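# Put the full box in the tote, others on desks

## Task

Work out which box in the room is the full one (all others are empty). Place that full box entirely inside the tote near the door, and return each empty box to the desk it belongs on. Everything must stay put without the robot supporting it when the scene ends, and the robot must not have fallen or be left leaning, or the task fails.

## Robot and tools

ROBOT. A Hello Robot Stretch 3: a two-wheeled base (0.33 m long, 0.34 m wide), a lift that slides up a mast, and one telescoping arm that reaches out to the robot's right side, ending in a wrist (yaw, pitch, roll) and a two-finger gripper. The gripper cannot move forward on its own; drive the base for that. Spinning in place pivots about the point midway between the wheels, 0.05 m behind the front edge. With arm retracted and wrist folded the sweep radius is 0.28 m; an unfolded level wrist reaches beyond it.

FRAMES. Base frame: origin on the floor between the drive wheels, x ahead, y to the left, z up. hand_pose is reported in this frame at the fingertip meeting point. Odometry frame is the base frame where the scene began; heading is positive leftward, -3.142 to 3.142.

execute_actions takes "actions", a list run in order. Each action may hold "robot", "steps" (1 to 450 control steps, 30 per second; default 1) and "until". {"steps": n} by itself just waits. An empty list only returns the current state and images. If any action is malformed or out of range, the entire call is rejected and ongoing motion continues.

Inside "robot":
- "base": exactly one key. translate_m is a straight-line offset in metres from wherever the base is when the command begins, forward positive, magnitude up to 1. rotate_rad is an in-place turn offset in radians, counter-clockwise (left) positive, magnitude up to 3.2. No sideways motion.
- "joints": absolute targets by name; unnamed joints keep their current target. Ranges: lift_m 0 to 1.1 (arm height, m); arm_m 0 to 0.52 (extension, m); wrist_yaw_rad -1.345 to 4.42 (0 along the arm, positive swings toward the front, 3.0 folds over the base); wrist_pitch_rad -1.57 to 0.451 (0 level, negative tips fingers down); wrist_roll_rad -2.911 to 2.911; gripper_m -0.089 to 0.179 (larger is wider; actual fingertip gap is 0.007 m smaller near closed, 0.025 m smaller fully open, zero below 0.007); head_pan_rad -3.953 to 1.73 (0 ahead, positive left, -1.57 faces along the arm); head_tilt_rad -1.53 to 0.419 (negative looks down).
- "contact_limits": {"arm_m": effort %} from 1 to 100; the arm halts with contact_stop at roughly that motor effort (negative when retracting). Lasts until arm_m's next command; values above the maximum are cut.
- A list of up to 8 commands instead of one, run one after another; {"pause_s": s} (max 15) waits. The next item starts only once the previous one ended "done" (or "off_target" for gripper or base); otherwise the rest is dropped.
- {"stop": true} brakes everything and clears the queue.
A new command overrides immediately; the rest of an older queue is discarded. Base and joint motions run together and continue after the call returns.

"until" ends an action early. {"robot": {"status": "ended"}} fires when nothing reads "moving" and the queue is not "running" (or at once if the command was refused). Other fields: base_status, queue, queue_left, refusals, x, y, heading, and per joint its reading, _goal and _status, compared as [op, value] with =, !=, <, <=, >, >= (statuses take a word or ["!=","moving"]). {"any": {"status": "ended"}} fires when any one motion or the queue ends.

SPEED. Full base speed (0.30 m/s, 1.9 rad/s) needs lift_m < 0.30, arm_m < 0.03 and wrist_yaw_rad > 2.54; otherwise 0.10 m/s and 0.63 rad/s.

RESULTS. base_status shows progress and goal in brackets; joint_goals, joint_status, measured_speeds, motor_effort (% of max, peak in brackets, biased and noisy), refusals, queue, queue_left. Statuses: moving, done, off_target (stuck away from goal, may keep pushing), contact_stop (lift or arm pushed firmly and went slack), time_out, stopped, not_commanded, torque_fault (a wrist servo switched off for 10 s; limp, refuses goals). robot.on_its_own appears when the robot changed a goal itself, a joint is slack or off, a motor strains at rest, or base_tilt departs 3+ degrees from its starting value. "refused:"/"dropped:" lines name the cause, counting from 0. base_odometry counts wheel turns, so slip inflates it; turned_by_wheels and turned_by_imu give turning since the last result. lidar_m: 12 distances in 30-degree sectors, first straight ahead, counter-clockwise, at 0.17 m height; "-" means nothing seen. wrist_depth_mm and head_depth_mm: 7x7 median depths. Each call returns one image per camera (head_camera, nav_camera, wrist_camera).

zoom_image: {"camera": name, "region": [x0, y0, x1, y1]} in pixels from the top-left, at most 504 by 504, for a sharper look at the latest image.

finished_scene: {"scene": current number}; irreversible; call only after all motion has ended, since a final stop may cut motions short.

GRIPPING. Close to a gripper_m below the object's width to grasp; open to at least 0.02 above the contact value to let go. Neither the reading nor "done" proves a hold; check images and effort. Excess squeeze triggers a stall guard that weakens grip; send a different value to re-squeeze.

CAUTIONS. Fold or unfold the wrist only with lift_m 0.32 to 0.95, wrist_pitch_rad -0.4 and roll near 0; once folded the lift may drop to 0.25. With yaw below -0.4 keep pitch at -0.5 or lower. Pushing on something rigid with the gripper above about 0.45 m can tip the robot; don't push twice after a contact_stop. Don't drive while gripping or pressing on immovable things, and avoid snagging furniture, especially reversing. If tilting, undo the last move in small steps, pull the gripper free, and lower lift_m to about 0.2 if still tipped. Avoid drops, slams and hard shoves; loose objects may be nudged occasionally by outside forces.

Each tool is called after "Emit:" by a JSON object that holds its "fn" and its "kwargs".

## Session

I'll start by looking at the scene.

Emit:
{"fn": "execute_actions", "kwargs": {"actions": []}}

Scene clock: 0.00 s.
robot.base_odometry: x=+0.000 y=+0.000 heading=+0.000 (m, m, rad; robot's odometry frame)
robot.turned_by_wheels: +0.000 (rad since the last result)
robot.turned_by_imu: +0.000 (rad since the last result)
robot.base_tilt: forward=-0.9 right=-0.9 (deg)
robot.lidar_m: 1.00 1.21 1.86 1.33 0.82 0.73 0.74 0.89 1.57 1.58 1.12 1.00
robot.head_depth_mm: 893 881 883 908 905 906 909 / 926 913 913 935 938 935 938 / 963 962 965 966 968 971 972 / 997 995 995 998 998 1004 1004 / 1027 1034 1033 1037 1037 1034 1038 / 1069 1069 1071 1071 1074 1076 1077 / 1108 1109 1112 1112 1114 1118 1119
robot.base_status: not_commanded
robot.joint_positions: lift_m=+0.573 arm_m=+0.002 wrist_yaw_rad=+2.966 wrist_pitch_rad=-0.390 wrist_roll_rad=-0.011 gripper_m=+0.037 head_pan_rad=-0.004 head_tilt_rad=+0.009
robot.joint_goals: lift_m=+0.573 arm_m=+0.002 wrist_yaw_rad=+2.966 wrist_pitch_rad=-0.390 wrist_roll_rad=-0.011 gripper_m=+0.037 head_pan_rad=-0.004 head_tilt_rad=+0.009
robot.joint_status: lift_m=not_commanded arm_m=not_commanded wrist_yaw_rad=not_commanded wrist_pitch_rad=not_commanded wrist_roll_rad=not_commanded gripper_m=not_commanded head_pan_rad=not_commanded head_tilt_rad=not_commanded
robot.measured_speeds: translate_m=+0.000 rotate_rad=+0.000 lift_m=+0.000 arm_m=+0.000 wrist_yaw_rad=+0.000 wrist_pitch_rad=+0.000 wrist_roll_rad=+0.000 head_pan_rad=+0.000 head_tilt_rad=+0.000
robot: refusals=0 queue=idle queue_left=0
robot.motor_effort: left_wheel=+1 right_wheel=+0 lift_m=+30 arm_m=+0 wrist_yaw_rad=+1 wrist_pitch_rad=+9 wrist_roll_rad=+1 gripper_m=+0 head_pan_rad=+0 head_tilt_rad=+3 (%)
robot.hand_pose: x=+0.0186 y=+0.0775 z=+0.5919 quat_wxyz=(+0.197, +0.699, +0.077, +0.683) (m; robot's base frame)
robot.wrist_depth_mm: - - - - - - - / 711 - - - - - - / 780 - - - - - - / 815 - - - - - - / 824 - - - - - - / 825 862 809 821 818 852 833 / 728 750 717 722 748 749 731
pictures: head_camera (sideways: a quarter turn clockwise sets it upright), nav_camera (sideways: a quarter turn counterclockwise sets it upright), wrist_camera
Images, in order (width x height): head_camera 896x504, nav_camera 672x504, wrist_camera 644x364.

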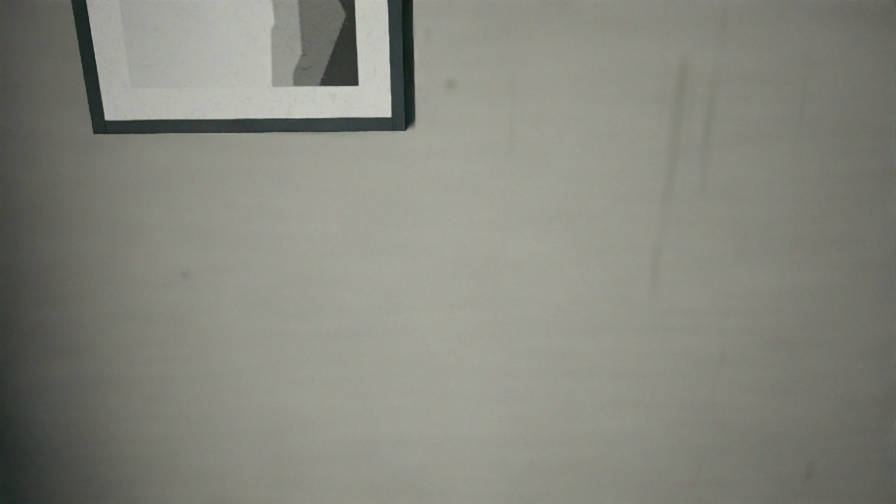

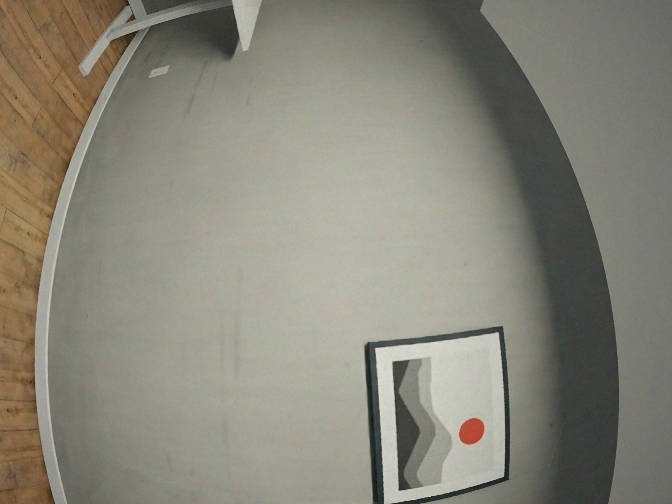

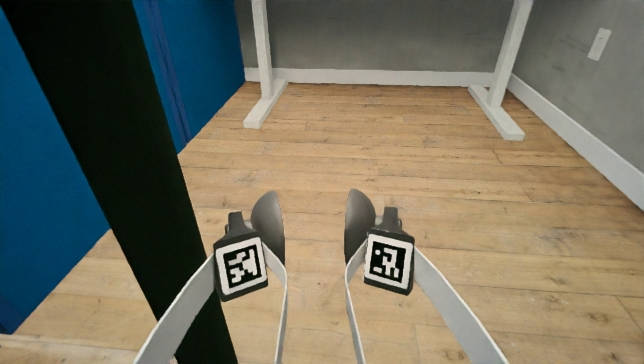

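Emit:
{"fn": "execute_actions", "kwargs": {"actions": [{"robot": {"joints": {"head_pan_rad": 1.4, "head_tilt_rad": -0.4}}, "steps": 150, "until": {"robot": {"status": "ended"}}}]}}

Scene clock: 5.30 s.
robot.base_odometry: x=+0.000 y=+0.000 heading=+0.000 (m, m, rad; robot's odometry frame)
robot.turned_by_wheels: +0.000 (rad since the last result)
robot.turned_by_imu: +0.001 (rad since the last result)
robot.base_tilt: forward=-0.8 right=-0.9 (deg)
robot.lidar_m: 1.00 1.21 1.86 1.33 0.82 0.73 0.74 0.89 1.57 1.58 1.11 1.00
robot.head_depth_mm: 1800 1938 1860 2247 2253 1706 1387 / 1812 1947 1859 2288 2272 1705 1379 / 1839 1972 1870 2290 2245 1700 1382 / 1867 2005 1858 2349 2254 1704 1375 / 1890 2024 1868 2322 2144 1707 1377 / 1895 1999 2019 2230 2145 1714 1383 / 1558 1592 1621 1661 1711 1661 1374
robot.base_status: not_commanded
robot.joint_positions: lift_m=+0.573 arm_m=+0.002 wrist_yaw_rad=+2.966 wrist_pitch_rad=-0.390 wrist_roll_rad=-0.011 gripper_m=+0.037 head_pan_rad=+1.393 head_tilt_rad=-0.395
robot.joint_goals: lift_m=+0.573 arm_m=+0.002 wrist_yaw_rad=+2.966 wrist_pitch_rad=-0.390 wrist_roll_rad=-0.011 gripper_m=+0.037 head_pan_rad=+1.400 head_tilt_rad=-0.400
robot.joint_status: lift_m=not_commanded arm_m=not_commanded wrist_yaw_rad=not_commanded wrist_pitch_rad=not_commanded wrist_roll_rad=not_commanded gripper_m=not_commanded head_pan_rad=done head_tilt_rad=done
robot.measured_speeds: translate_m=+0.000 rotate_rad=+0.000 lift_m=+0.000 arm_m=+0.000 wrist_yaw_rad=+0.000 wrist_pitch_rad=+0.000 wrist_roll_rad=+0.000 head_pan_rad=+0.000 head_tilt_rad=+0.000
robot: refusals=0 queue=done queue_left=0
robot.motor_effort: left_wheel=+0(1) right_wheel=+0(0) lift_m=+29(29) arm_m=-1(1) wrist_yaw_rad=+0(0) wrist_pitch_rad=+9(9) wrist_roll_rad=+0(0) gripper_m=+1(0) head_pan_rad=+3(46) head_tilt_rad=-2(24) (%)
robot.hand_pose: x=+0.0186 y=+0.0775 z=+0.5919 quat_wxyz=(+0.197, +0.699, +0.077, +0.683) (m; robot's base frame)
robot.wrist_depth_mm: - - - - - - - / 741 - - - - - - / 759 - - - - - - / 801 - - - - - - / 815 - - - - - - / 816 872 834 850 822 863 845 / 741 772 739 744 717 736 706
pictures: head_camera (sideways: a quarter turn clockwise sets it upright), nav_camera (sideways: a quarter turn counterclockwise sets it upright), wrist_camera
Images, in order (width x height): head_camera 896x504, nav_camera 672x504, wrist_camera 644x364.

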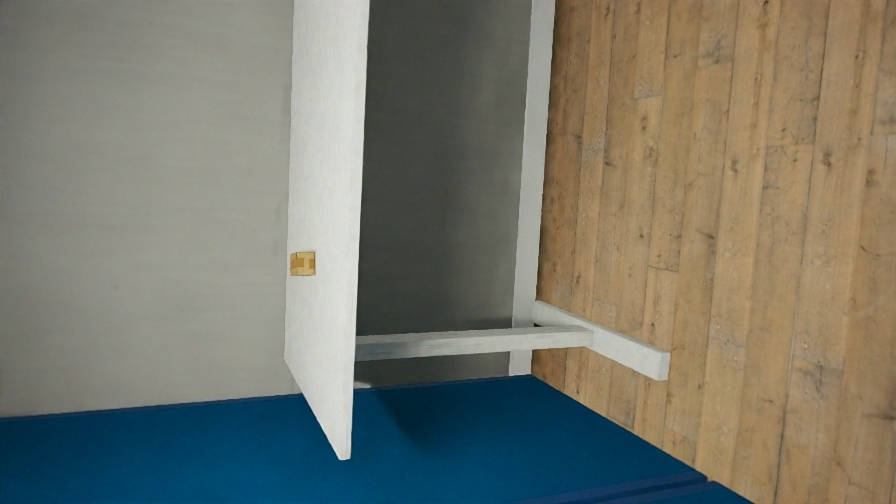

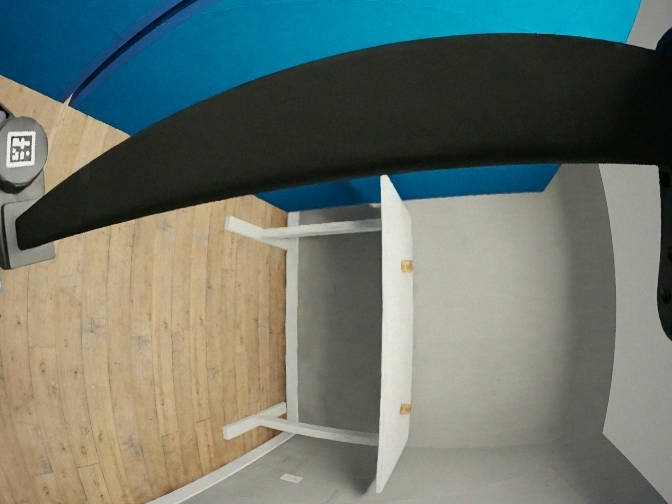

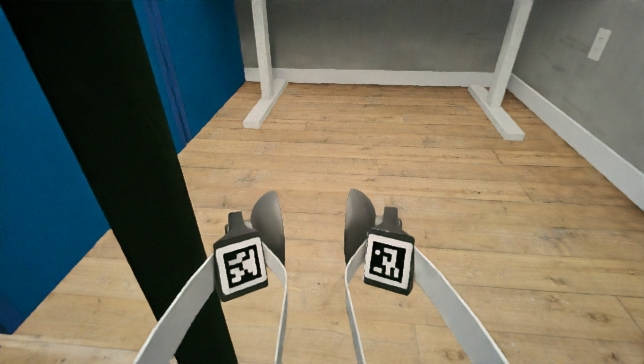

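Emit:
{"fn": "execute_actions", "kwargs": {"actions": [{"robot": {"joints": {"head_pan_rad": -1.57, "head_tilt_rad": -0.4}}, "steps": 200, "until": {"robot": {"status": "ended"}}}]}}

Scene clock: 9.23 s.
robot.base_odometry: x=+0.000 y=+0.000 heading=+0.000 (m, m, rad; robot's odometry frame)
robot.turned_by_wheels: +0.000 (rad since the last result)
robot.turned_by_imu: +0.001 (rad since the last result)
robot.base_tilt: forward=-0.9 right=-0.9 (deg)
robot.lidar_m: 1.00 1.21 1.86 1.33 0.82 0.73 0.74 0.89 1.57 1.57 1.12 1.00
robot.head_depth_mm: 1271 1363 1445 1568 1695 1706 1379 / 1314 1410 1501 1628 1769 1713 1378 / 1345 1445 1560 1688 1845 1711 1374 / 1395 1497 1622 1746 1908 1669 1381 / 1439 1554 1671 1833 1989 1662 1385 / 1501 1627 1754 1892 2023 1651 1379 / 1468 1530 1590 1658 1723 1652 1378
robot.base_status: not_commanded
robot.joint_positions: lift_m=+0.573 arm_m=+0.002 wrist_yaw_rad=+2.966 wrist_pitch_rad=-0.390 wrist_roll_rad=-0.011 gripper_m=+0.037 head_pan_rad=-1.563 head_tilt_rad=-0.395
robot.joint_goals: lift_m=+0.573 arm_m=+0.002 wrist_yaw_rad=+2.966 wrist_pitch_rad=-0.390 wrist_roll_rad=-0.011 gripper_m=+0.037 head_pan_rad=-1.570 head_tilt_rad=-0.400
robot.joint_status: lift_m=not_commanded arm_m=not_commanded wrist_yaw_rad=not_commanded wrist_pitch_rad=not_commanded wrist_roll_rad=not_commanded gripper_m=not_commanded head_pan_rad=done head_tilt_rad=done
robot.measured_speeds: translate_m=+0.000 rotate_rad=+0.000 lift_m=+0.000 arm_m=+0.000 wrist_yaw_rad=+0.000 wrist_pitch_rad=+0.000 wrist_roll_rad=+0.000 head_pan_rad=+0.000 head_tilt_rad=+0.000
robot: refusals=0 queue=done queue_left=0
robot.motor_effort: left_wheel=-1(1) right_wheel=+0(0) lift_m=+29(29) arm_m=-1(0) wrist_yaw_rad=+2(1) wrist_pitch_rad=+9(9) wrist_roll_rad=+0(1) gripper_m=+0(0) head_pan_rad=-3(46) head_tilt_rad=-2(2) (%)
robot.hand_pose: x=+0.0186 y=+0.0775 z=+0.5919 quat_wxyz=(+0.197, +0.699, +0.077, +0.683) (m; robot's base frame)
robot.wrist_depth_mm: - - - - - - - / 737 - - - - - - / 774 - - - - - - / 822 - - - - - - / 817 - - - - - - / 843 857 833 815 801 826 825 / 744 731 735 737 712 713 727
pictures: head_camera (sideways: a quarter turn clockwise sets it upright), nav_camera (sideways: a quarter turn counterclockwise sets it upright), wrist_camera
Images, in order (width x height): head_camera 896x504, nav_camera 672x504, wrist_camera 644x364.

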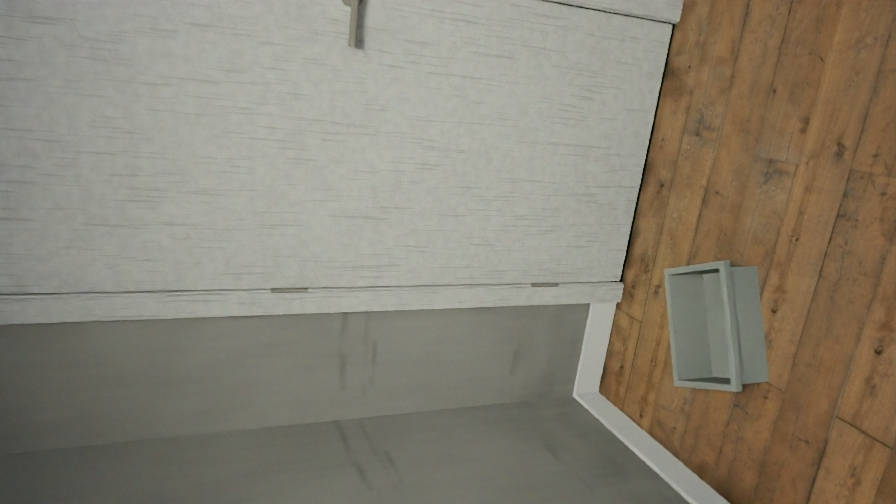

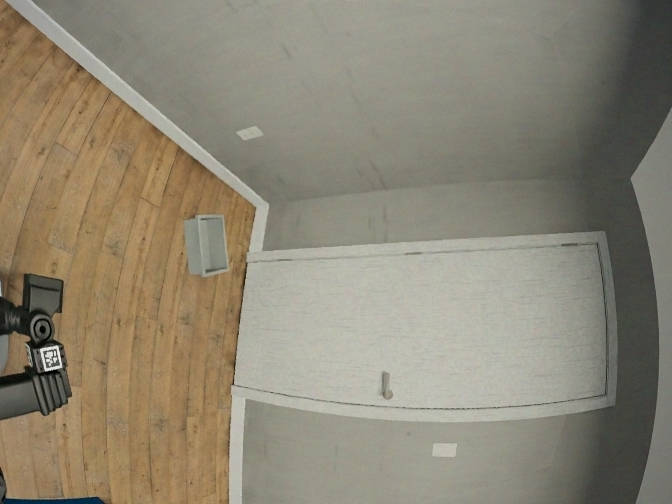

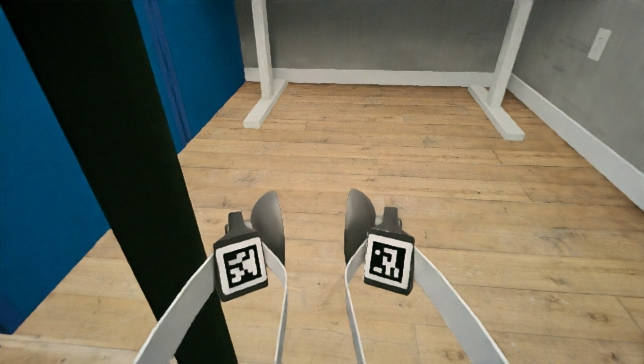

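Emit:
{"fn": "execute_actions", "kwargs": {"actions": [{"robot": {"joints": {"head_pan_rad": -3.14, "head_tilt_rad": -0.3}}, "steps": 200, "until": {"robot": {"status": "ended"}}}]}}

Scene clock: 12.40 s.
robot.base_odometry: x=+0.000 y=+0.000 heading=+0.000 (m, m, rad; robot's odometry frame)
robot.turned_by_wheels: +0.000 (rad since the last result)
robot.turned_by_imu: +0.001 (rad since the last result)
robot.base_tilt: forward=-0.9 right=-0.8 (deg)
robot.lidar_m: 1.00 1.21 1.87 1.33 0.82 0.73 0.74 0.88 1.57 1.57 1.12 1.00
robot.head_depth_mm: 588 620 655 694 739 787 845 / 604 640 676 719 766 820 881 / 623 659 699 743 794 852 924 / 643 681 723 773 828 894 964 / 664 705 750 803 863 929 1012 / 686 728 779 834 900 975 1067 / 711 758 811 869 941 1028 1357
robot.base_status: not_commanded
robot.joint_positions: lift_m=+0.573 arm_m=+0.002 wrist_yaw_rad=+2.966 wrist_pitch_rad=-0.390 wrist_roll_rad=-0.011 gripper_m=+0.037 head_pan_rad=-3.133 head_tilt_rad=-0.310
robot.joint_goals: lift_m=+0.573 arm_m=+0.002 wrist_yaw_rad=+2.966 wrist_pitch_rad=-0.390 wrist_roll_rad=-0.011 gripper_m=+0.037 head_pan_rad=-3.140 head_tilt_rad=-0.300
robot.joint_status: lift_m=not_commanded arm_m=not_commanded wrist_yaw_rad=not_commanded wrist_pitch_rad=not_commanded wrist_roll_rad=not_commanded gripper_m=not_commanded head_pan_rad=done head_tilt_rad=done
robot.measured_speeds: translate_m=+0.000 rotate_rad=+0.000 lift_m=+0.000 arm_m=+0.000 wrist_yaw_rad=+0.000 wrist_pitch_rad=+0.000 wrist_roll_rad=+0.000 head_pan_rad=+0.000 head_tilt_rad=+0.000
robot: refusals=0 queue=done queue_left=0
robot.motor_effort: left_wheel=-1(0) right_wheel=+0(0) lift_m=+30(29) arm_m=-1(1) wrist_yaw_rad=+1(0) wrist_pitch_rad=+9(9) wrist_roll_rad=+1(0) gripper_m=+0(1) head_pan_rad=-3(42) head_tilt_rad=+4(12) (%)
robot.hand_pose: x=+0.0186 y=+0.0775 z=+0.5919 quat_wxyz=(+0.197, +0.699, +0.077, +0.683) (m; robot's base frame)
robot.wrist_depth_mm: - - - - - - - / 729 - - - - - - / 774 - - - - - - / 810 - - - - - - / 834 - - - - - - / 813 860 841 839 817 866 854 / 728 724 726 734 721 721 732
pictures: head_camera (sideways: a quarter turn clockwise sets it upright), nav_camera (sideways: a quarter turn counterclockwise sets it upright), wrist_camera
Images, in order (width x height): head_camera 896x504, nav_camera 672x504, wrist_camera 644x364.

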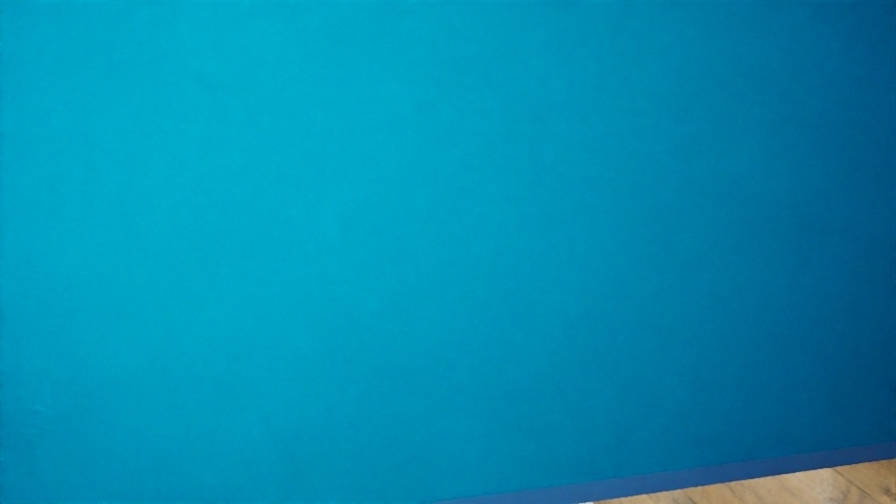

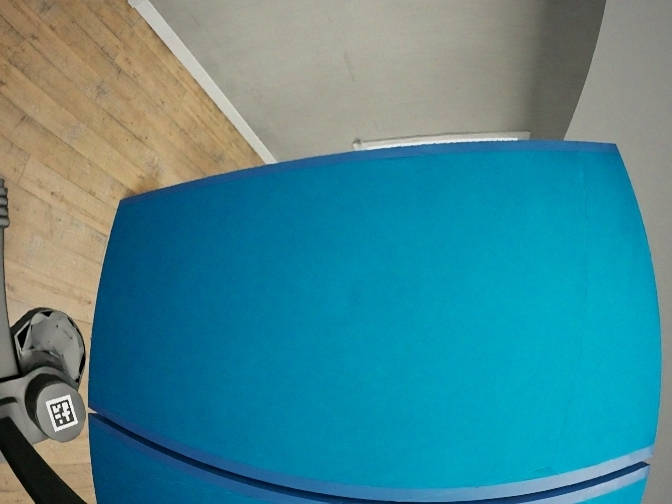

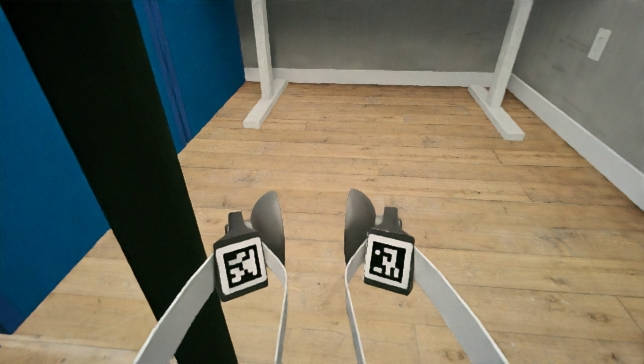

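Emit:
{"fn": "execute_actions", "kwargs": {"actions": [{"robot": [{"joints": {"lift_m": 0.25, "head_pan_rad": 0.0, "head_tilt_rad": -0.3}}, {"base": {"rotate_rad": 1.31}}], "steps": 300, "until": {"robot": {"status": "ended"}}}]}}

Scene clock: 62.17 s.
robot.base_odometry: x=+0.000 y=+0.000 heading=+1.310 (m, m, rad; robot's odometry frame)
robot.turned_by_wheels: +1.310 (rad since the last result)
robot.turned_by_imu: +1.328 (rad since the last result)
robot.base_tilt: forward=-0.9 right=-0.9 (deg)
robot.lidar_m: 1.80 0.97 0.75 0.73 0.78 1.62 1.57 1.33 1.02 1.00 1.06 1.54
robot.head_depth_mm: 1846 1959 2057 2217 2332 1884 1483 / 1862 1977 2062 2233 2335 1897 1478 / 1861 1977 2056 2256 2353 1887 1481 / 1875 1994 2078 2259 2350 1879 1479 / 1887 2003 2079 2253 2370 1879 1486 / 1891 2008 2092 2220 2271 1879 1492 / 1855 1957 1966 1870 1997 1823 1480
robot.base_status: done (rotate_rad +1.3098 of +1.3100)
robot.joint_positions: lift_m=+0.251 arm_m=+0.002 wrist_yaw_rad=+2.966 wrist_pitch_rad=-0.390 wrist_roll_rad=-0.011 gripper_m=+0.037 head_pan_rad=-0.007 head_tilt_rad=-0.309
robot.joint_goals: lift_m=+0.250 arm_m=+0.002 wrist_yaw_rad=+2.966 wrist_pitch_rad=-0.390 wrist_roll_rad=-0.011 gripper_m=+0.037 head_pan_rad=+0.000 head_tilt_rad=-0.300
robot.joint_status: lift_m=done arm_m=not_commanded wrist_yaw_rad=not_commanded wrist_pitch_rad=not_commanded wrist_roll_rad=not_commanded gripper_m=not_commanded head_pan_rad=done head_tilt_rad=done
robot.measured_speeds: translate_m=+0.000 rotate_rad=+0.000 lift_m=+0.000 arm_m=+0.000 wrist_yaw_rad=+0.000 wrist_pitch_rad=+0.000 wrist_roll_rad=+0.000 head_pan_rad=+0.000 head_tilt_rad=+0.000
robot: refusals=0 queue=done queue_left=0
robot.motor_effort: left_wheel=-2(7) right_wheel=+2(9) lift_m=+12(31) arm_m=-1(1) wrist_yaw_rad=+0(1) wrist_pitch_rad=+10(10) wrist_roll_rad=+0(1) gripper_m=+0(1) head_pan_rad=+3(46) head_tilt_rad=+3(4) (%)
robot.hand_pose: x=+0.0186 y=+0.0774 z=+0.2697 quat_wxyz=(+0.197, +0.699, +0.077, +0.683) (m; robot's base frame)
robot.wrist_depth_mm: - 657 670 725 756 789 803 / 684 735 731 778 798 832 897 / 777 - 786 823 859 849 870 / 681 - 673 675 671 673 673 / 556 - - 543 551 546 537 / 473 477 - - 456 460 455 / - - - - 397 394 397
pictures: head_camera (sideways: a quarter turn clockwise sets it upright), nav_camera (sideways: a quarter turn counterclockwise sets it upright), wrist_camera
Images, in order (width x height): head_camera 896x504, nav_camera 672x504, wrist_camera 644x364.

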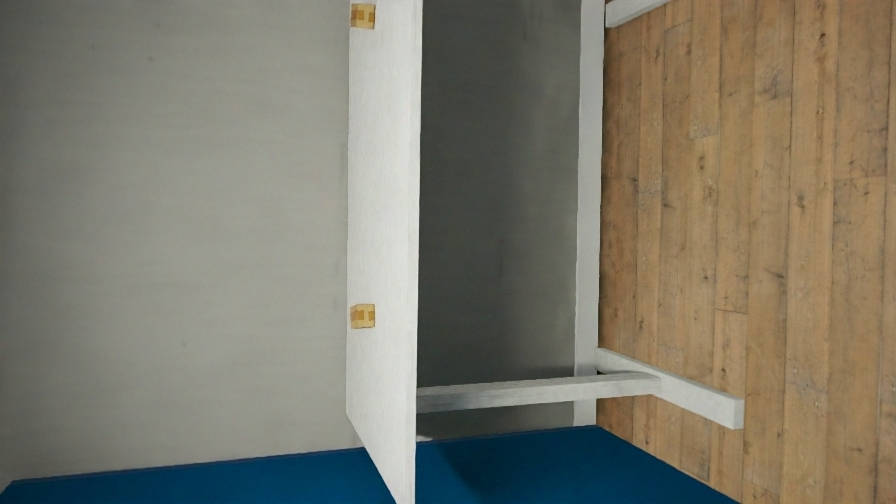

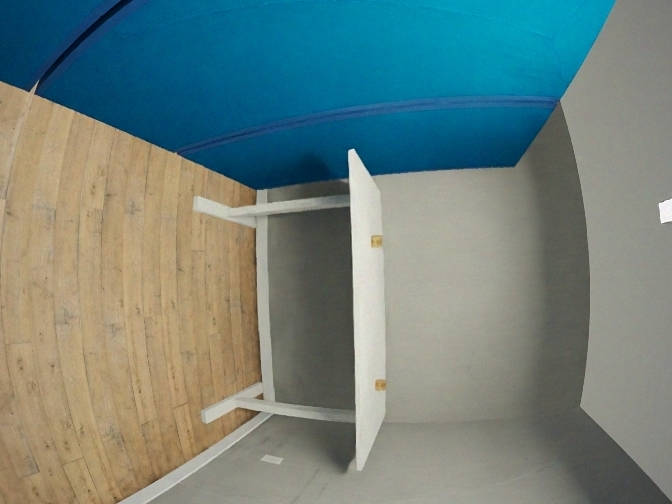

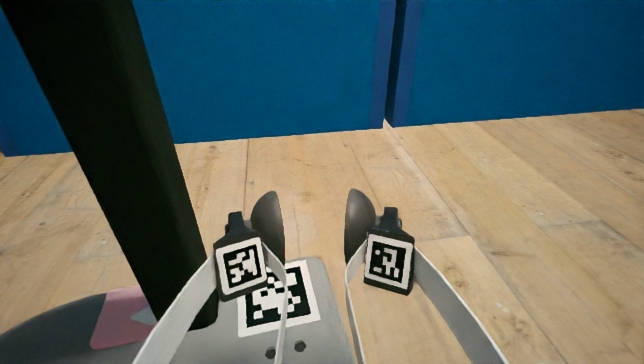

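Emit:
{"fn": "execute_actions", "kwargs": {"actions": [{"robot": {"base": {"translate_m": 0.9}}, "steps": 300, "until": {"robot": {"status": "ended"}}}]}}

Scene clock: 84.30 s.
robot.base_odometry: x=+0.232 y=+0.870 heading=+1.310 (m, m, rad; robot's odometry frame)
robot.turned_by_wheels: +0.000 (rad since the last result)
robot.turned_by_imu: +0.003 (rad since the last result)
robot.base_tilt: forward=-0.8 right=-0.8 (deg)
robot.lidar_m: 1.28 0.88 0.68 0.67 0.71 1.03 2.46 1.41 1.09 1.07 1.13 1.30
robot.head_depth_mm: 1067 1132 1201 1116 703 555 1483 / 1074 1140 1205 1124 705 554 1481 / 1076 1136 1209 1118 704 581 1482 / 1083 1145 1212 1123 704 580 1478 / 1085 1147 1219 1125 703 580 1479 / 1091 1151 1223 1126 706 580 1459 / 1095 1159 1232 1124 703 580 1088
robot.base_status: done (translate_m +0.9000 of +0.9000)
robot.joint_positions: lift_m=+0.251 arm_m=+0.002 wrist_yaw_rad=+2.966 wrist_pitch_rad=-0.391 wrist_roll_rad=-0.011 gripper_m=+0.037 head_pan_rad=-0.007 head_tilt_rad=-0.309
robot.joint_goals: lift_m=+0.250 arm_m=+0.002 wrist_yaw_rad=+2.966 wrist_pitch_rad=-0.391 wrist_roll_rad=-0.011 gripper_m=+0.037 head_pan_rad=+0.000 head_tilt_rad=-0.300
robot.joint_status: lift_m=done arm_m=not_commanded wrist_yaw_rad=not_commanded wrist_pitch_rad=not_commanded wrist_roll_rad=not_commanded gripper_m=not_commanded head_pan_rad=done head_tilt_rad=done
robot.measured_speeds: translate_m=+0.000 rotate_rad=+0.000 lift_m=+0.000 arm_m=+0.000 wrist_yaw_rad=+0.000 wrist_pitch_rad=+0.000 wrist_roll_rad=+0.000 head_pan_rad=+0.000 head_tilt_rad=+0.000
robot: refusals=0 queue=done queue_left=0
robot.motor_effort: left_wheel=-2(5) right_wheel=+2(7) lift_m=+12(12) arm_m=+0(1) wrist_yaw_rad=-1(1) wrist_pitch_rad=+10(10) wrist_roll_rad=+1(1) gripper_m=+0(0) head_pan_rad=+4(3) head_tilt_rad=+3(4) (%)
robot.hand_pose: x=+0.0186 y=+0.0774 z=+0.2696 quat_wxyz=(+0.198, +0.699, +0.077, +0.683) (m; robot's base frame)
robot.wrist_depth_mm: - 600 630 644 674 734 727 / 639 665 693 714 753 788 815 / 683 - 740 781 796 808 856 / 681 - 685 677 675 667 627 / 554 - - 545 545 544 547 / 463 482 - - 446 454 453 / - - - - 394 400 397
pictures: head_camera (sideways: a quarter turn clockwise sets it upright), nav_camera (sideways: a quarter turn counterclockwise sets it upright), wrist_camera
Images, in order (width x height): head_camera 896x504, nav_camera 672x504, wrist_camera 644x364.

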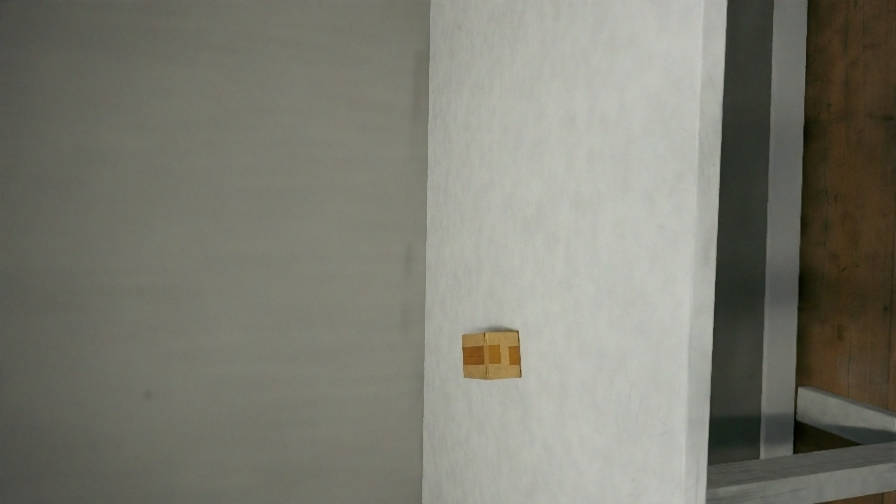

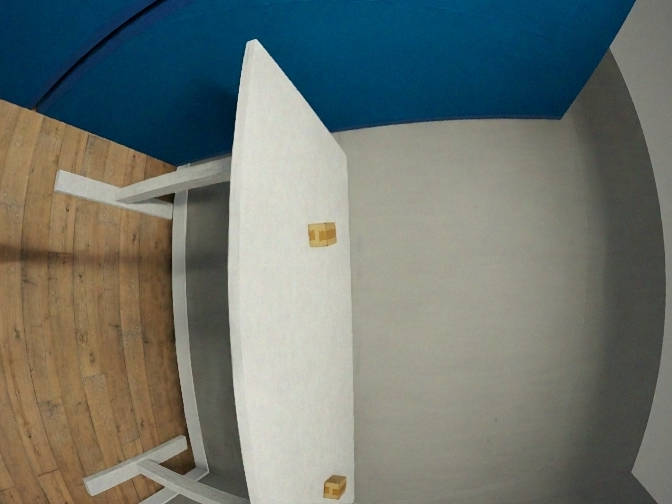

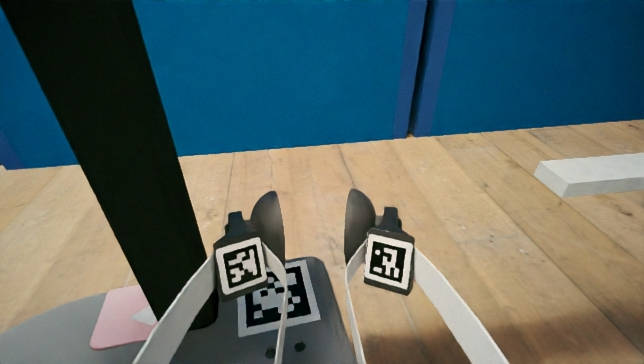

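Emit:
{"fn": "execute_actions", "kwargs": {"actions": [{"robot": [{"base": {"translate_m": 0.15}}, {"base": {"rotate_rad": 1.53}}], "steps": 300, "until": {"robot": {"status": "ended"}}}]}}

Scene clock: 126.73 s.
robot.base_odometry: x=+0.271 y=+1.014 heading=+2.840 (m, m, rad; robot's odometry frame)
robot.turned_by_wheels: +1.530 (rad since the last result)
robot.turned_by_imu: +1.550 (rad since the last result)
robot.base_tilt: forward=-0.8 right=-0.8 (deg)
robot.lidar_m: 0.66 0.69 0.97 2.61 1.47 1.10 1.08 1.05 1.16 1.13 0.78 0.67
robot.head_depth_mm: 536 567 606 650 689 735 795 / 533 563 598 638 690 750 805 / 532 564 599 639 683 732 797 / 533 564 599 640 683 736 798 / 533 564 599 639 685 736 798 / 534 566 600 640 685 738 799 / 534 565 601 640 685 738 803
robot.base_status: done (rotate_rad +1.5298 of +1.5300)
robot.joint_positions: lift_m=+0.251 arm_m=+0.002 wrist_yaw_rad=+2.966 wrist_pitch_rad=-0.391 wrist_roll_rad=-0.011 gripper_m=+0.037 head_pan_rad=-0.007 head_tilt_rad=-0.308
robot.joint_goals: lift_m=+0.250 arm_m=+0.002 wrist_yaw_rad=+2.966 wrist_pitch_rad=-0.391 wrist_roll_rad=-0.011 gripper_m=+0.037 head_pan_rad=+0.000 head_tilt_rad=-0.300
robot.joint_status: lift_m=done arm_m=not_commanded wrist_yaw_rad=not_commanded wrist_pitch_rad=not_commanded wrist_roll_rad=not_commanded gripper_m=not_commanded head_pan_rad=done head_tilt_rad=done
robot.measured_speeds: translate_m=+0.000 rotate_rad=+0.000 lift_m=+0.000 arm_m=+0.000 wrist_yaw_rad=+0.000 wrist_pitch_rad=+0.000 wrist_roll_rad=+0.000 head_pan_rad=+0.000 head_tilt_rad=+0.000
robot: refusals=0 queue=done queue_left=0
robot.motor_effort: left_wheel=-3(9) right_wheel=+3(8) lift_m=+12(12) arm_m=-1(1) wrist_yaw_rad=+0(1) wrist_pitch_rad=+10(10) wrist_roll_rad=+0(1) gripper_m=+0(0) head_pan_rad=+2(4) head_tilt_rad=+3(4) (%)
robot.hand_pose: x=+0.0186 y=+0.0773 z=+0.2695 quat_wxyz=(+0.198, +0.699, +0.077, +0.683) (m; robot's base frame)
robot.wrist_depth_mm: - - - - - 874 634 / - - - - - 901 651 / 905 - 878 866 854 842 652 / 689 - 674 673 667 653 635 / 559 - - 556 552 539 551 / 462 479 - - 454 465 462 / - - - - 391 401 398
pictures: head_camera (sideways: a quarter turn clockwise sets it upright), nav_camera (sideways: a quarter turn counterclockwise sets it upright), wrist_camera
Images, in order (width x height): head_camera 896x504, nav_camera 672x504, wrist_camera 644x364.

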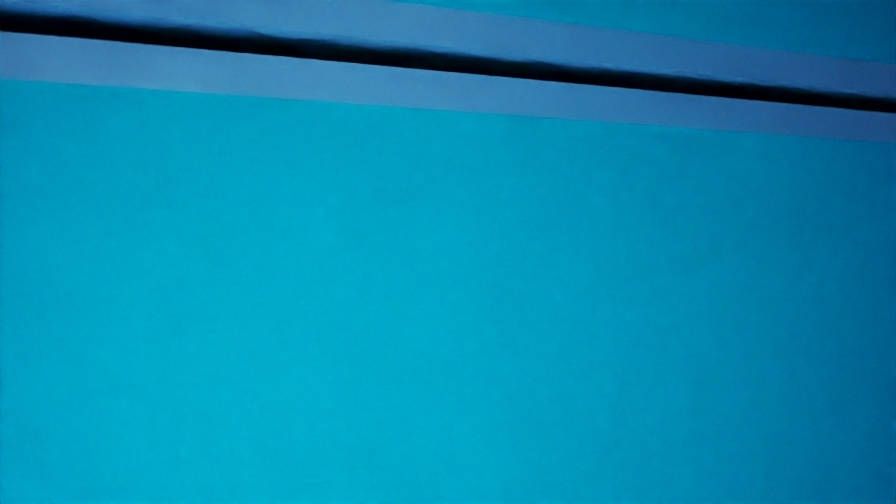

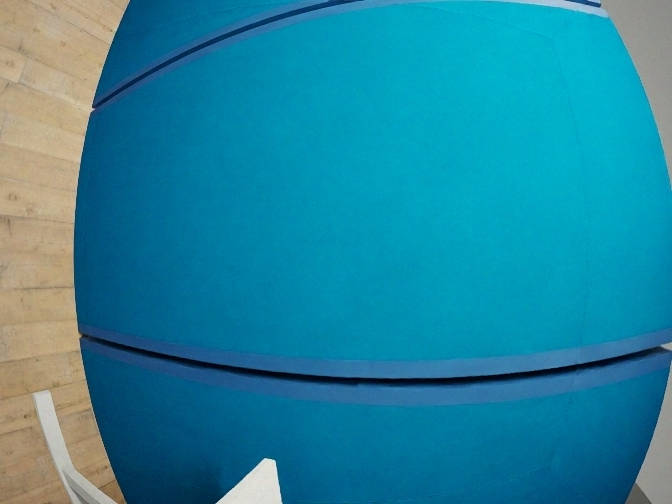

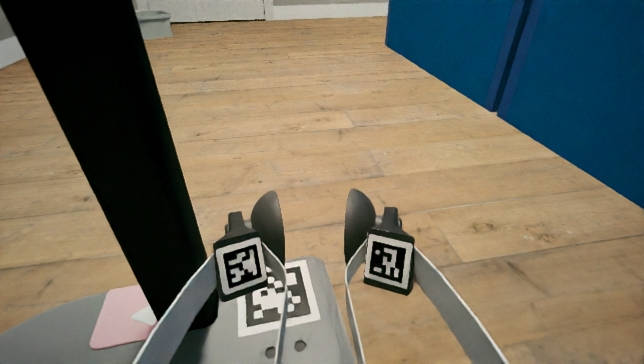

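Emit:
{"fn": "execute_actions", "kwargs": {"actions": [{"robot": {"joints": {"head_pan_rad": -1.57, "head_tilt_rad": -0.8}}, "steps": 150, "until": {"robot": {"status": "ended"}}}]}}

Scene clock: 131.30 s.
robot.base_odometry: x=+0.271 y=+1.014 heading=+2.840 (m, m, rad; robot's odometry frame)
robot.turned_by_wheels: +0.000 (rad since the last result)
robot.turned_by_imu: +0.001 (rad since the last result)
robot.base_tilt: forward=-0.8 right=-0.9 (deg)
robot.lidar_m: 0.66 0.69 0.97 2.61 1.47 1.11 1.08 1.05 1.16 1.12 0.78 0.67
robot.head_depth_mm: 942 759 578 466 1512 1291 1133 / 946 756 576 465 1506 1295 1136 / 948 754 574 477 1503 1295 1136 / 952 752 573 476 1495 1289 1129 / 955 746 570 475 1494 1290 1134 / 955 662 571 474 1488 1290 1131 / 952 744 569 472 1291 1261 1125
robot.base_status: done (rotate_rad +1.5298 of +1.5300)
robot.joint_positions: lift_m=+0.251 arm_m=+0.002 wrist_yaw_rad=+2.966 wrist_pitch_rad=-0.391 wrist_roll_rad=-0.011 gripper_m=+0.037 head_pan_rad=-1.563 head_tilt_rad=-0.790
robot.joint_goals: lift_m=+0.250 arm_m=+0.002 wrist_yaw_rad=+2.966 wrist_pitch_rad=-0.391 wrist_roll_rad=-0.011 gripper_m=+0.037 head_pan_rad=-1.570 head_tilt_rad=-0.800
robot.joint_status: lift_m=done arm_m=not_commanded wrist_yaw_rad=not_commanded wrist_pitch_rad=not_commanded wrist_roll_rad=not_commanded gripper_m=not_commanded head_pan_rad=done head_tilt_rad=done
robot.measured_speeds: translate_m=+0.000 rotate_rad=+0.000 lift_m=+0.000 arm_m=+0.000 wrist_yaw_rad=+0.000 wrist_pitch_rad=+0.000 wrist_roll_rad=+0.000 head_pan_rad=+0.000 head_tilt_rad=+0.000
robot: refusals=0 queue=done queue_left=0
robot.motor_effort: left_wheel=-2(2) right_wheel=+2(2) lift_m=+12(11) arm_m=-1(1) wrist_yaw_rad=+0(0) wrist_pitch_rad=+10(10) wrist_roll_rad=+1(0) gripper_m=+0(0) head_pan_rad=-3(45) head_tilt_rad=-4(28) (%)
robot.hand_pose: x=+0.0186 y=+0.0773 z=+0.2695 quat_wxyz=(+0.198, +0.699, +0.077, +0.683) (m; robot's base frame)
robot.wrist_depth_mm: - - - - - 883 641 / - - - - - 930 646 / 889 - 884 861 845 826 674 / 667 - 676 671 676 665 639 / 556 - - 554 529 542 538 / 468 475 - - 443 457 451 / - - - - 399 399 398
pictures: head_camera (sideways: a quarter turn clockwise sets it upright), nav_camera (sideways: a quarter turn counterclockwise sets it upright), wrist_camera
Images, in order (width x height): head_camera 896x504, nav_camera 672x504, wrist_camera 644x364.

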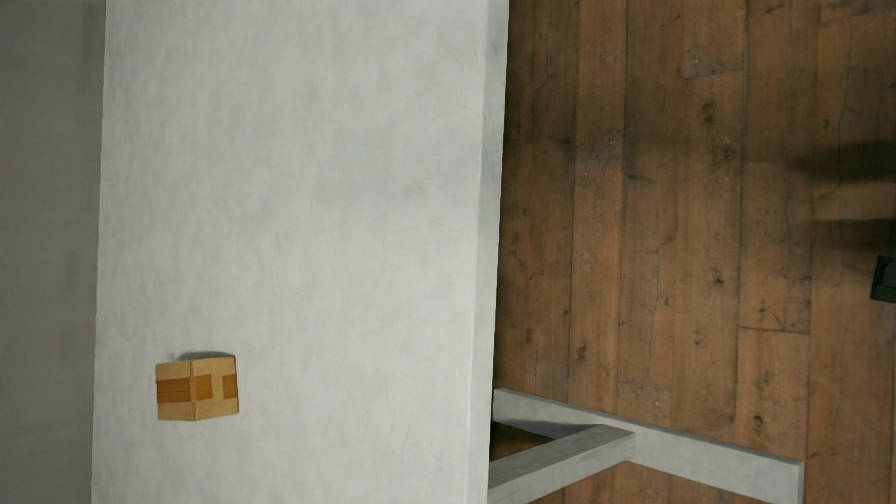

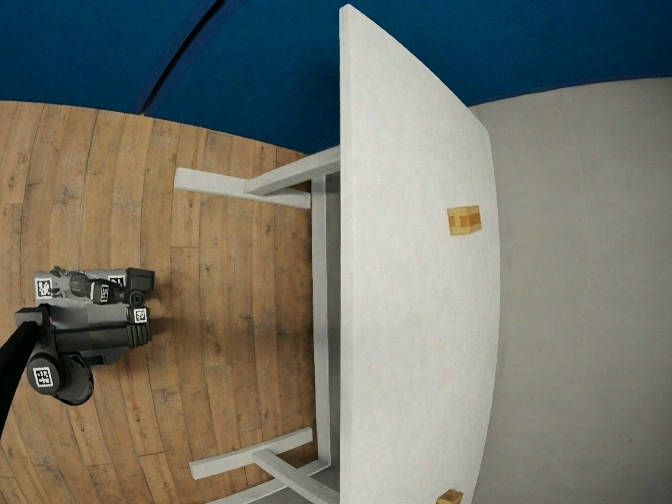

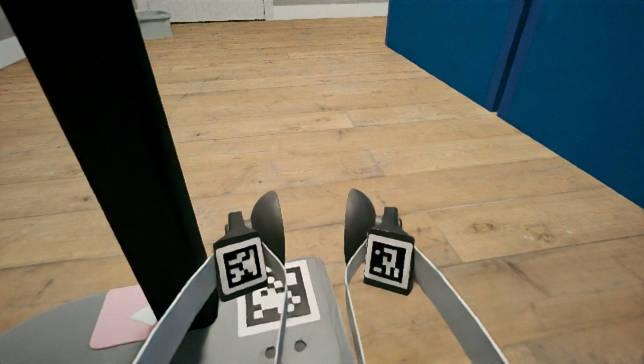

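Emit:
{"fn": "execute_actions", "kwargs": {"actions": [{"robot": {"joints": {"lift_m": 0.75, "head_tilt_rad": -1.1}}, "steps": 300, "until": {"robot": {"status": "ended"}}}]}}

Scene clock: 155.73 s.
robot.base_odometry: x=+0.271 y=+1.014 heading=+2.840 (m, m, rad; robot's odometry frame)
robot.turned_by_wheels: +0.000 (rad since the last result)
robot.turned_by_imu: +0.001 (rad since the last result)
robot.base_tilt: forward=-0.9 right=-0.9 (deg)
robot.lidar_m: 0.66 0.69 0.97 2.61 1.47 1.11 1.08 1.05 1.15 1.13 0.78 0.67
robot.head_depth_mm: 525 456 1553 1460 - - - / 523 455 1556 1457 - 1211 - / 521 454 1541 1449 1264 1218 - / 518 452 1543 1448 - - - / 516 450 1556 1444 1268 1182 1096 / 514 449 1533 1420 1286 1185 1090 / 512 448 1150 1382 1272 1183 1088
robot.base_status: done (rotate_rad +1.5298 of +1.5300)
robot.joint_positions: lift_m=+0.749 arm_m=+0.002 wrist_yaw_rad=+2.966 wrist_pitch_rad=-0.391 wrist_roll_rad=-0.011 gripper_m=+0.037 head_pan_rad=-1.563 head_tilt_rad=-1.086
robot.joint_goals: lift_m=+0.750 arm_m=+0.002 wrist_yaw_rad=+2.966 wrist_pitch_rad=-0.391 wrist_roll_rad=-0.011 gripper_m=+0.037 head_pan_rad=-1.570 head_tilt_rad=-1.100
robot.joint_status: lift_m=done arm_m=not_commanded wrist_yaw_rad=not_commanded wrist_pitch_rad=not_commanded wrist_roll_rad=not_commanded gripper_m=not_commanded head_pan_rad=done head_tilt_rad=done
robot.measured_speeds: translate_m=+0.000 rotate_rad=+0.000 lift_m=+0.000 arm_m=+0.000 wrist_yaw_rad=+0.000 wrist_pitch_rad=+0.000 wrist_roll_rad=+0.000 head_pan_rad=+0.000 head_tilt_rad=+0.000
robot: refusals=0 queue=done queue_left=0
robot.motor_effort: left_wheel=-3(2) right_wheel=+3(3) lift_m=+42(45) arm_m=-1(1) wrist_yaw_rad=+0(1) wrist_pitch_rad=+10(10) wrist_roll_rad=+1(0) gripper_m=+0(1) head_pan_rad=-3(4) head_tilt_rad=-5(21) (%)
robot.hand_pose: x=+0.0186 y=+0.0773 z=+0.7680 quat_wxyz=(+0.198, +0.699, +0.077, +0.683) (m; robot's base frame)
robot.wrist_depth_mm: - - - - - 877 641 / - - - - - 883 641 / - - - - - 911 666 / - - - - - 953 677 / - - - - - 995 696 / - - - - - - 701 / 941 915 903 884 898 890 706
pictures: head_camera (sideways: a quarter turn clockwise sets it upright), nav_camera (sideways: a quarter turn counterclockwise sets it upright), wrist_camera
Images, in order (width x height): head_camera 896x504, nav_camera 672x504, wrist_camera 644x364.

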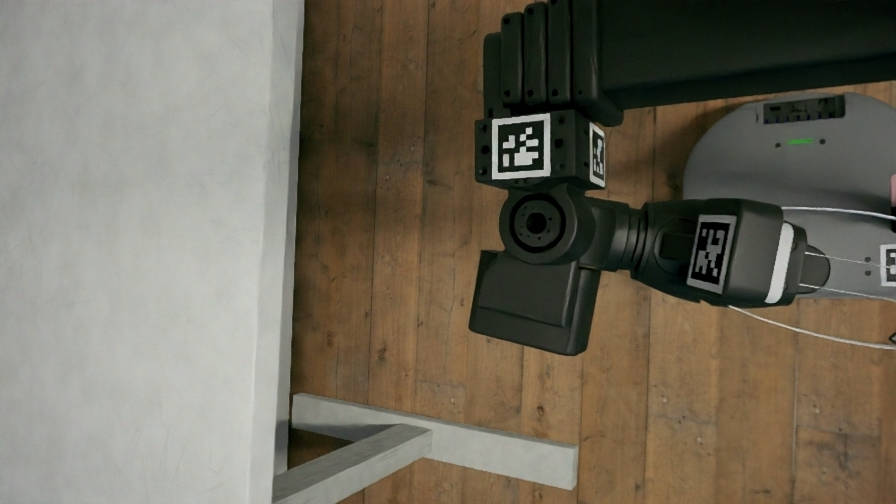

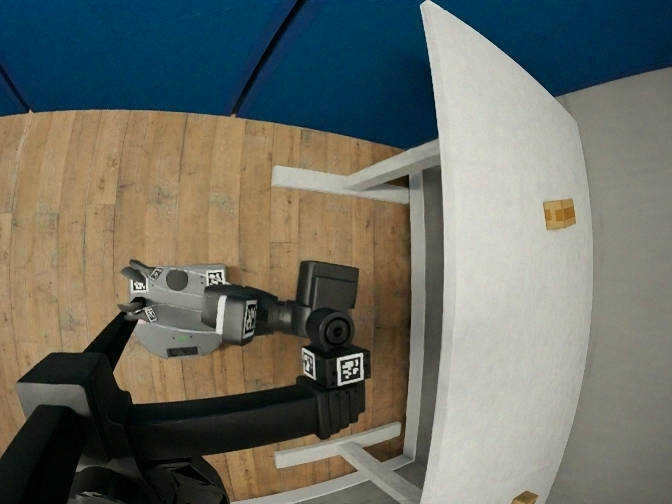

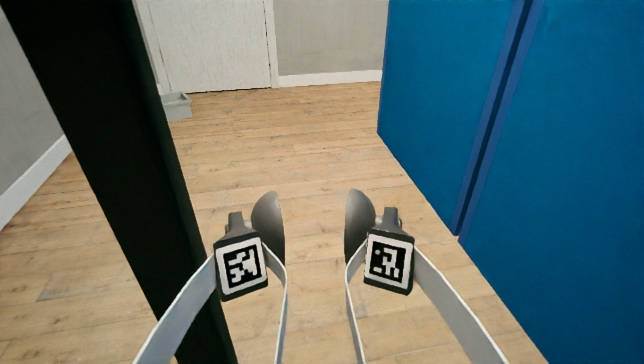

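Emit:
{"fn": "execute_actions", "kwargs": {"actions": [{"robot": [{"joints": {"lift_m": 0.95, "wrist_yaw_rad": 1.57, "gripper_m": 0.13, "head_tilt_rad": -0.65}}, {"joints": {"lift_m": 1.06, "wrist_pitch_rad": 0.0}}, {"joints": {"wrist_yaw_rad": 0.0}}], "steps": 450, "until": {"robot": {"status": "ended"}}}]}}

Scene clock: 176.10 s.
robot.base_odometry: x=+0.271 y=+1.014 heading=+2.840 (m, m, rad; robot's odometry frame)
robot.turned_by_wheels: +0.000 (rad since the last result)
robot.turned_by_imu: +0.001 (rad since the last result)
robot.base_tilt: forward=-0.9 right=-0.9 (deg)
robot.lidar_m: 0.66 0.69 0.97 2.61 1.47 1.11 1.08 1.05 1.16 1.13 0.78 0.67
robot.head_depth_mm: 930 - - - - 1356 1189 / 924 - - - - 1326 1191 / 924 - - - - 1321 1188 / 927 - - - 478 1355 1188 / 944 1021 712 545 477 1383 1188 / 944 1022 684 545 476 1388 1183 / 945 1014 723 544 476 1269 1157
robot.base_status: done (rotate_rad +1.5298 of +1.5300)
robot.joint_positions: lift_m=+1.059 arm_m=+0.002 wrist_yaw_rad=+0.002 wrist_pitch_rad=-0.024 wrist_roll_rad=-0.011 gripper_m=+0.130 head_pan_rad=-1.563 head_tilt_rad=-0.655
robot.joint_goals: lift_m=+1.060 arm_m=+0.002 wrist_yaw_rad=+0.000 wrist_pitch_rad=+0.000 wrist_roll_rad=-0.011 gripper_m=+0.130 head_pan_rad=-1.570 head_tilt_rad=-0.650
robot.joint_status: lift_m=done arm_m=not_commanded wrist_yaw_rad=done wrist_pitch_rad=done wrist_roll_rad=not_commanded gripper_m=done head_pan_rad=done head_tilt_rad=done
robot.measured_speeds: translate_m=+0.000 rotate_rad=+0.000 lift_m=+0.000 arm_m=+0.000 wrist_yaw_rad=+0.000 wrist_pitch_rad=+0.000 wrist_roll_rad=+0.000 head_pan_rad=+0.000 head_tilt_rad=+0.000
robot: refusals=0 queue=done queue_left=0
robot.motor_effort: left_wheel=-3(3) right_wheel=+3(3) lift_m=+42(43) arm_m=-1(1) wrist_yaw_rad=-1(2) wrist_pitch_rad=+14(15) wrist_roll_rad=+1(1) gripper_m=+0(81) head_pan_rad=-4(3) head_tilt_rad=+2(26) (%)
robot.hand_pose: x=-0.0210 y=-0.4025 z=+1.1677 quat_wxyz=(+0.711, +0.009, -0.703, -0.008) (m; robot's base frame)
robot.wrist_depth_mm: 794 811 787 806 842 804 822 / 837 844 827 837 837 833 836 / 825 884 843 881 879 850 875 / 823 906 911 907 905 890 903 / 746 811 746 719 722 735 697 / 539 - 474 502 506 459 487 / 415 413 400 407 403 396 391
pictures: head_camera (sideways: a quarter turn clockwise sets it upright), nav_camera (sideways: a quarter turn counterclockwise sets it upright), wrist_camera
Images, in order (width x height): head_camera 896x504, nav_camera 672x504, wrist_camera 644x364.

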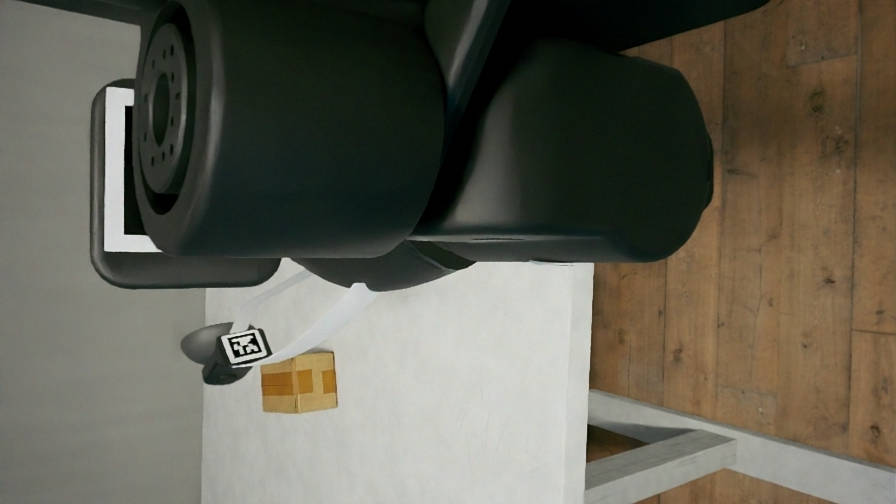

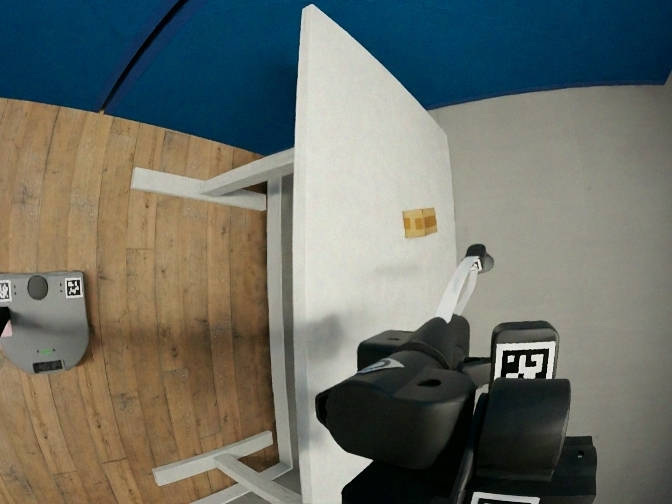

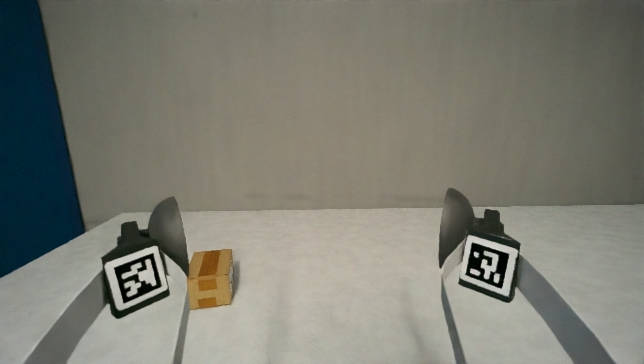

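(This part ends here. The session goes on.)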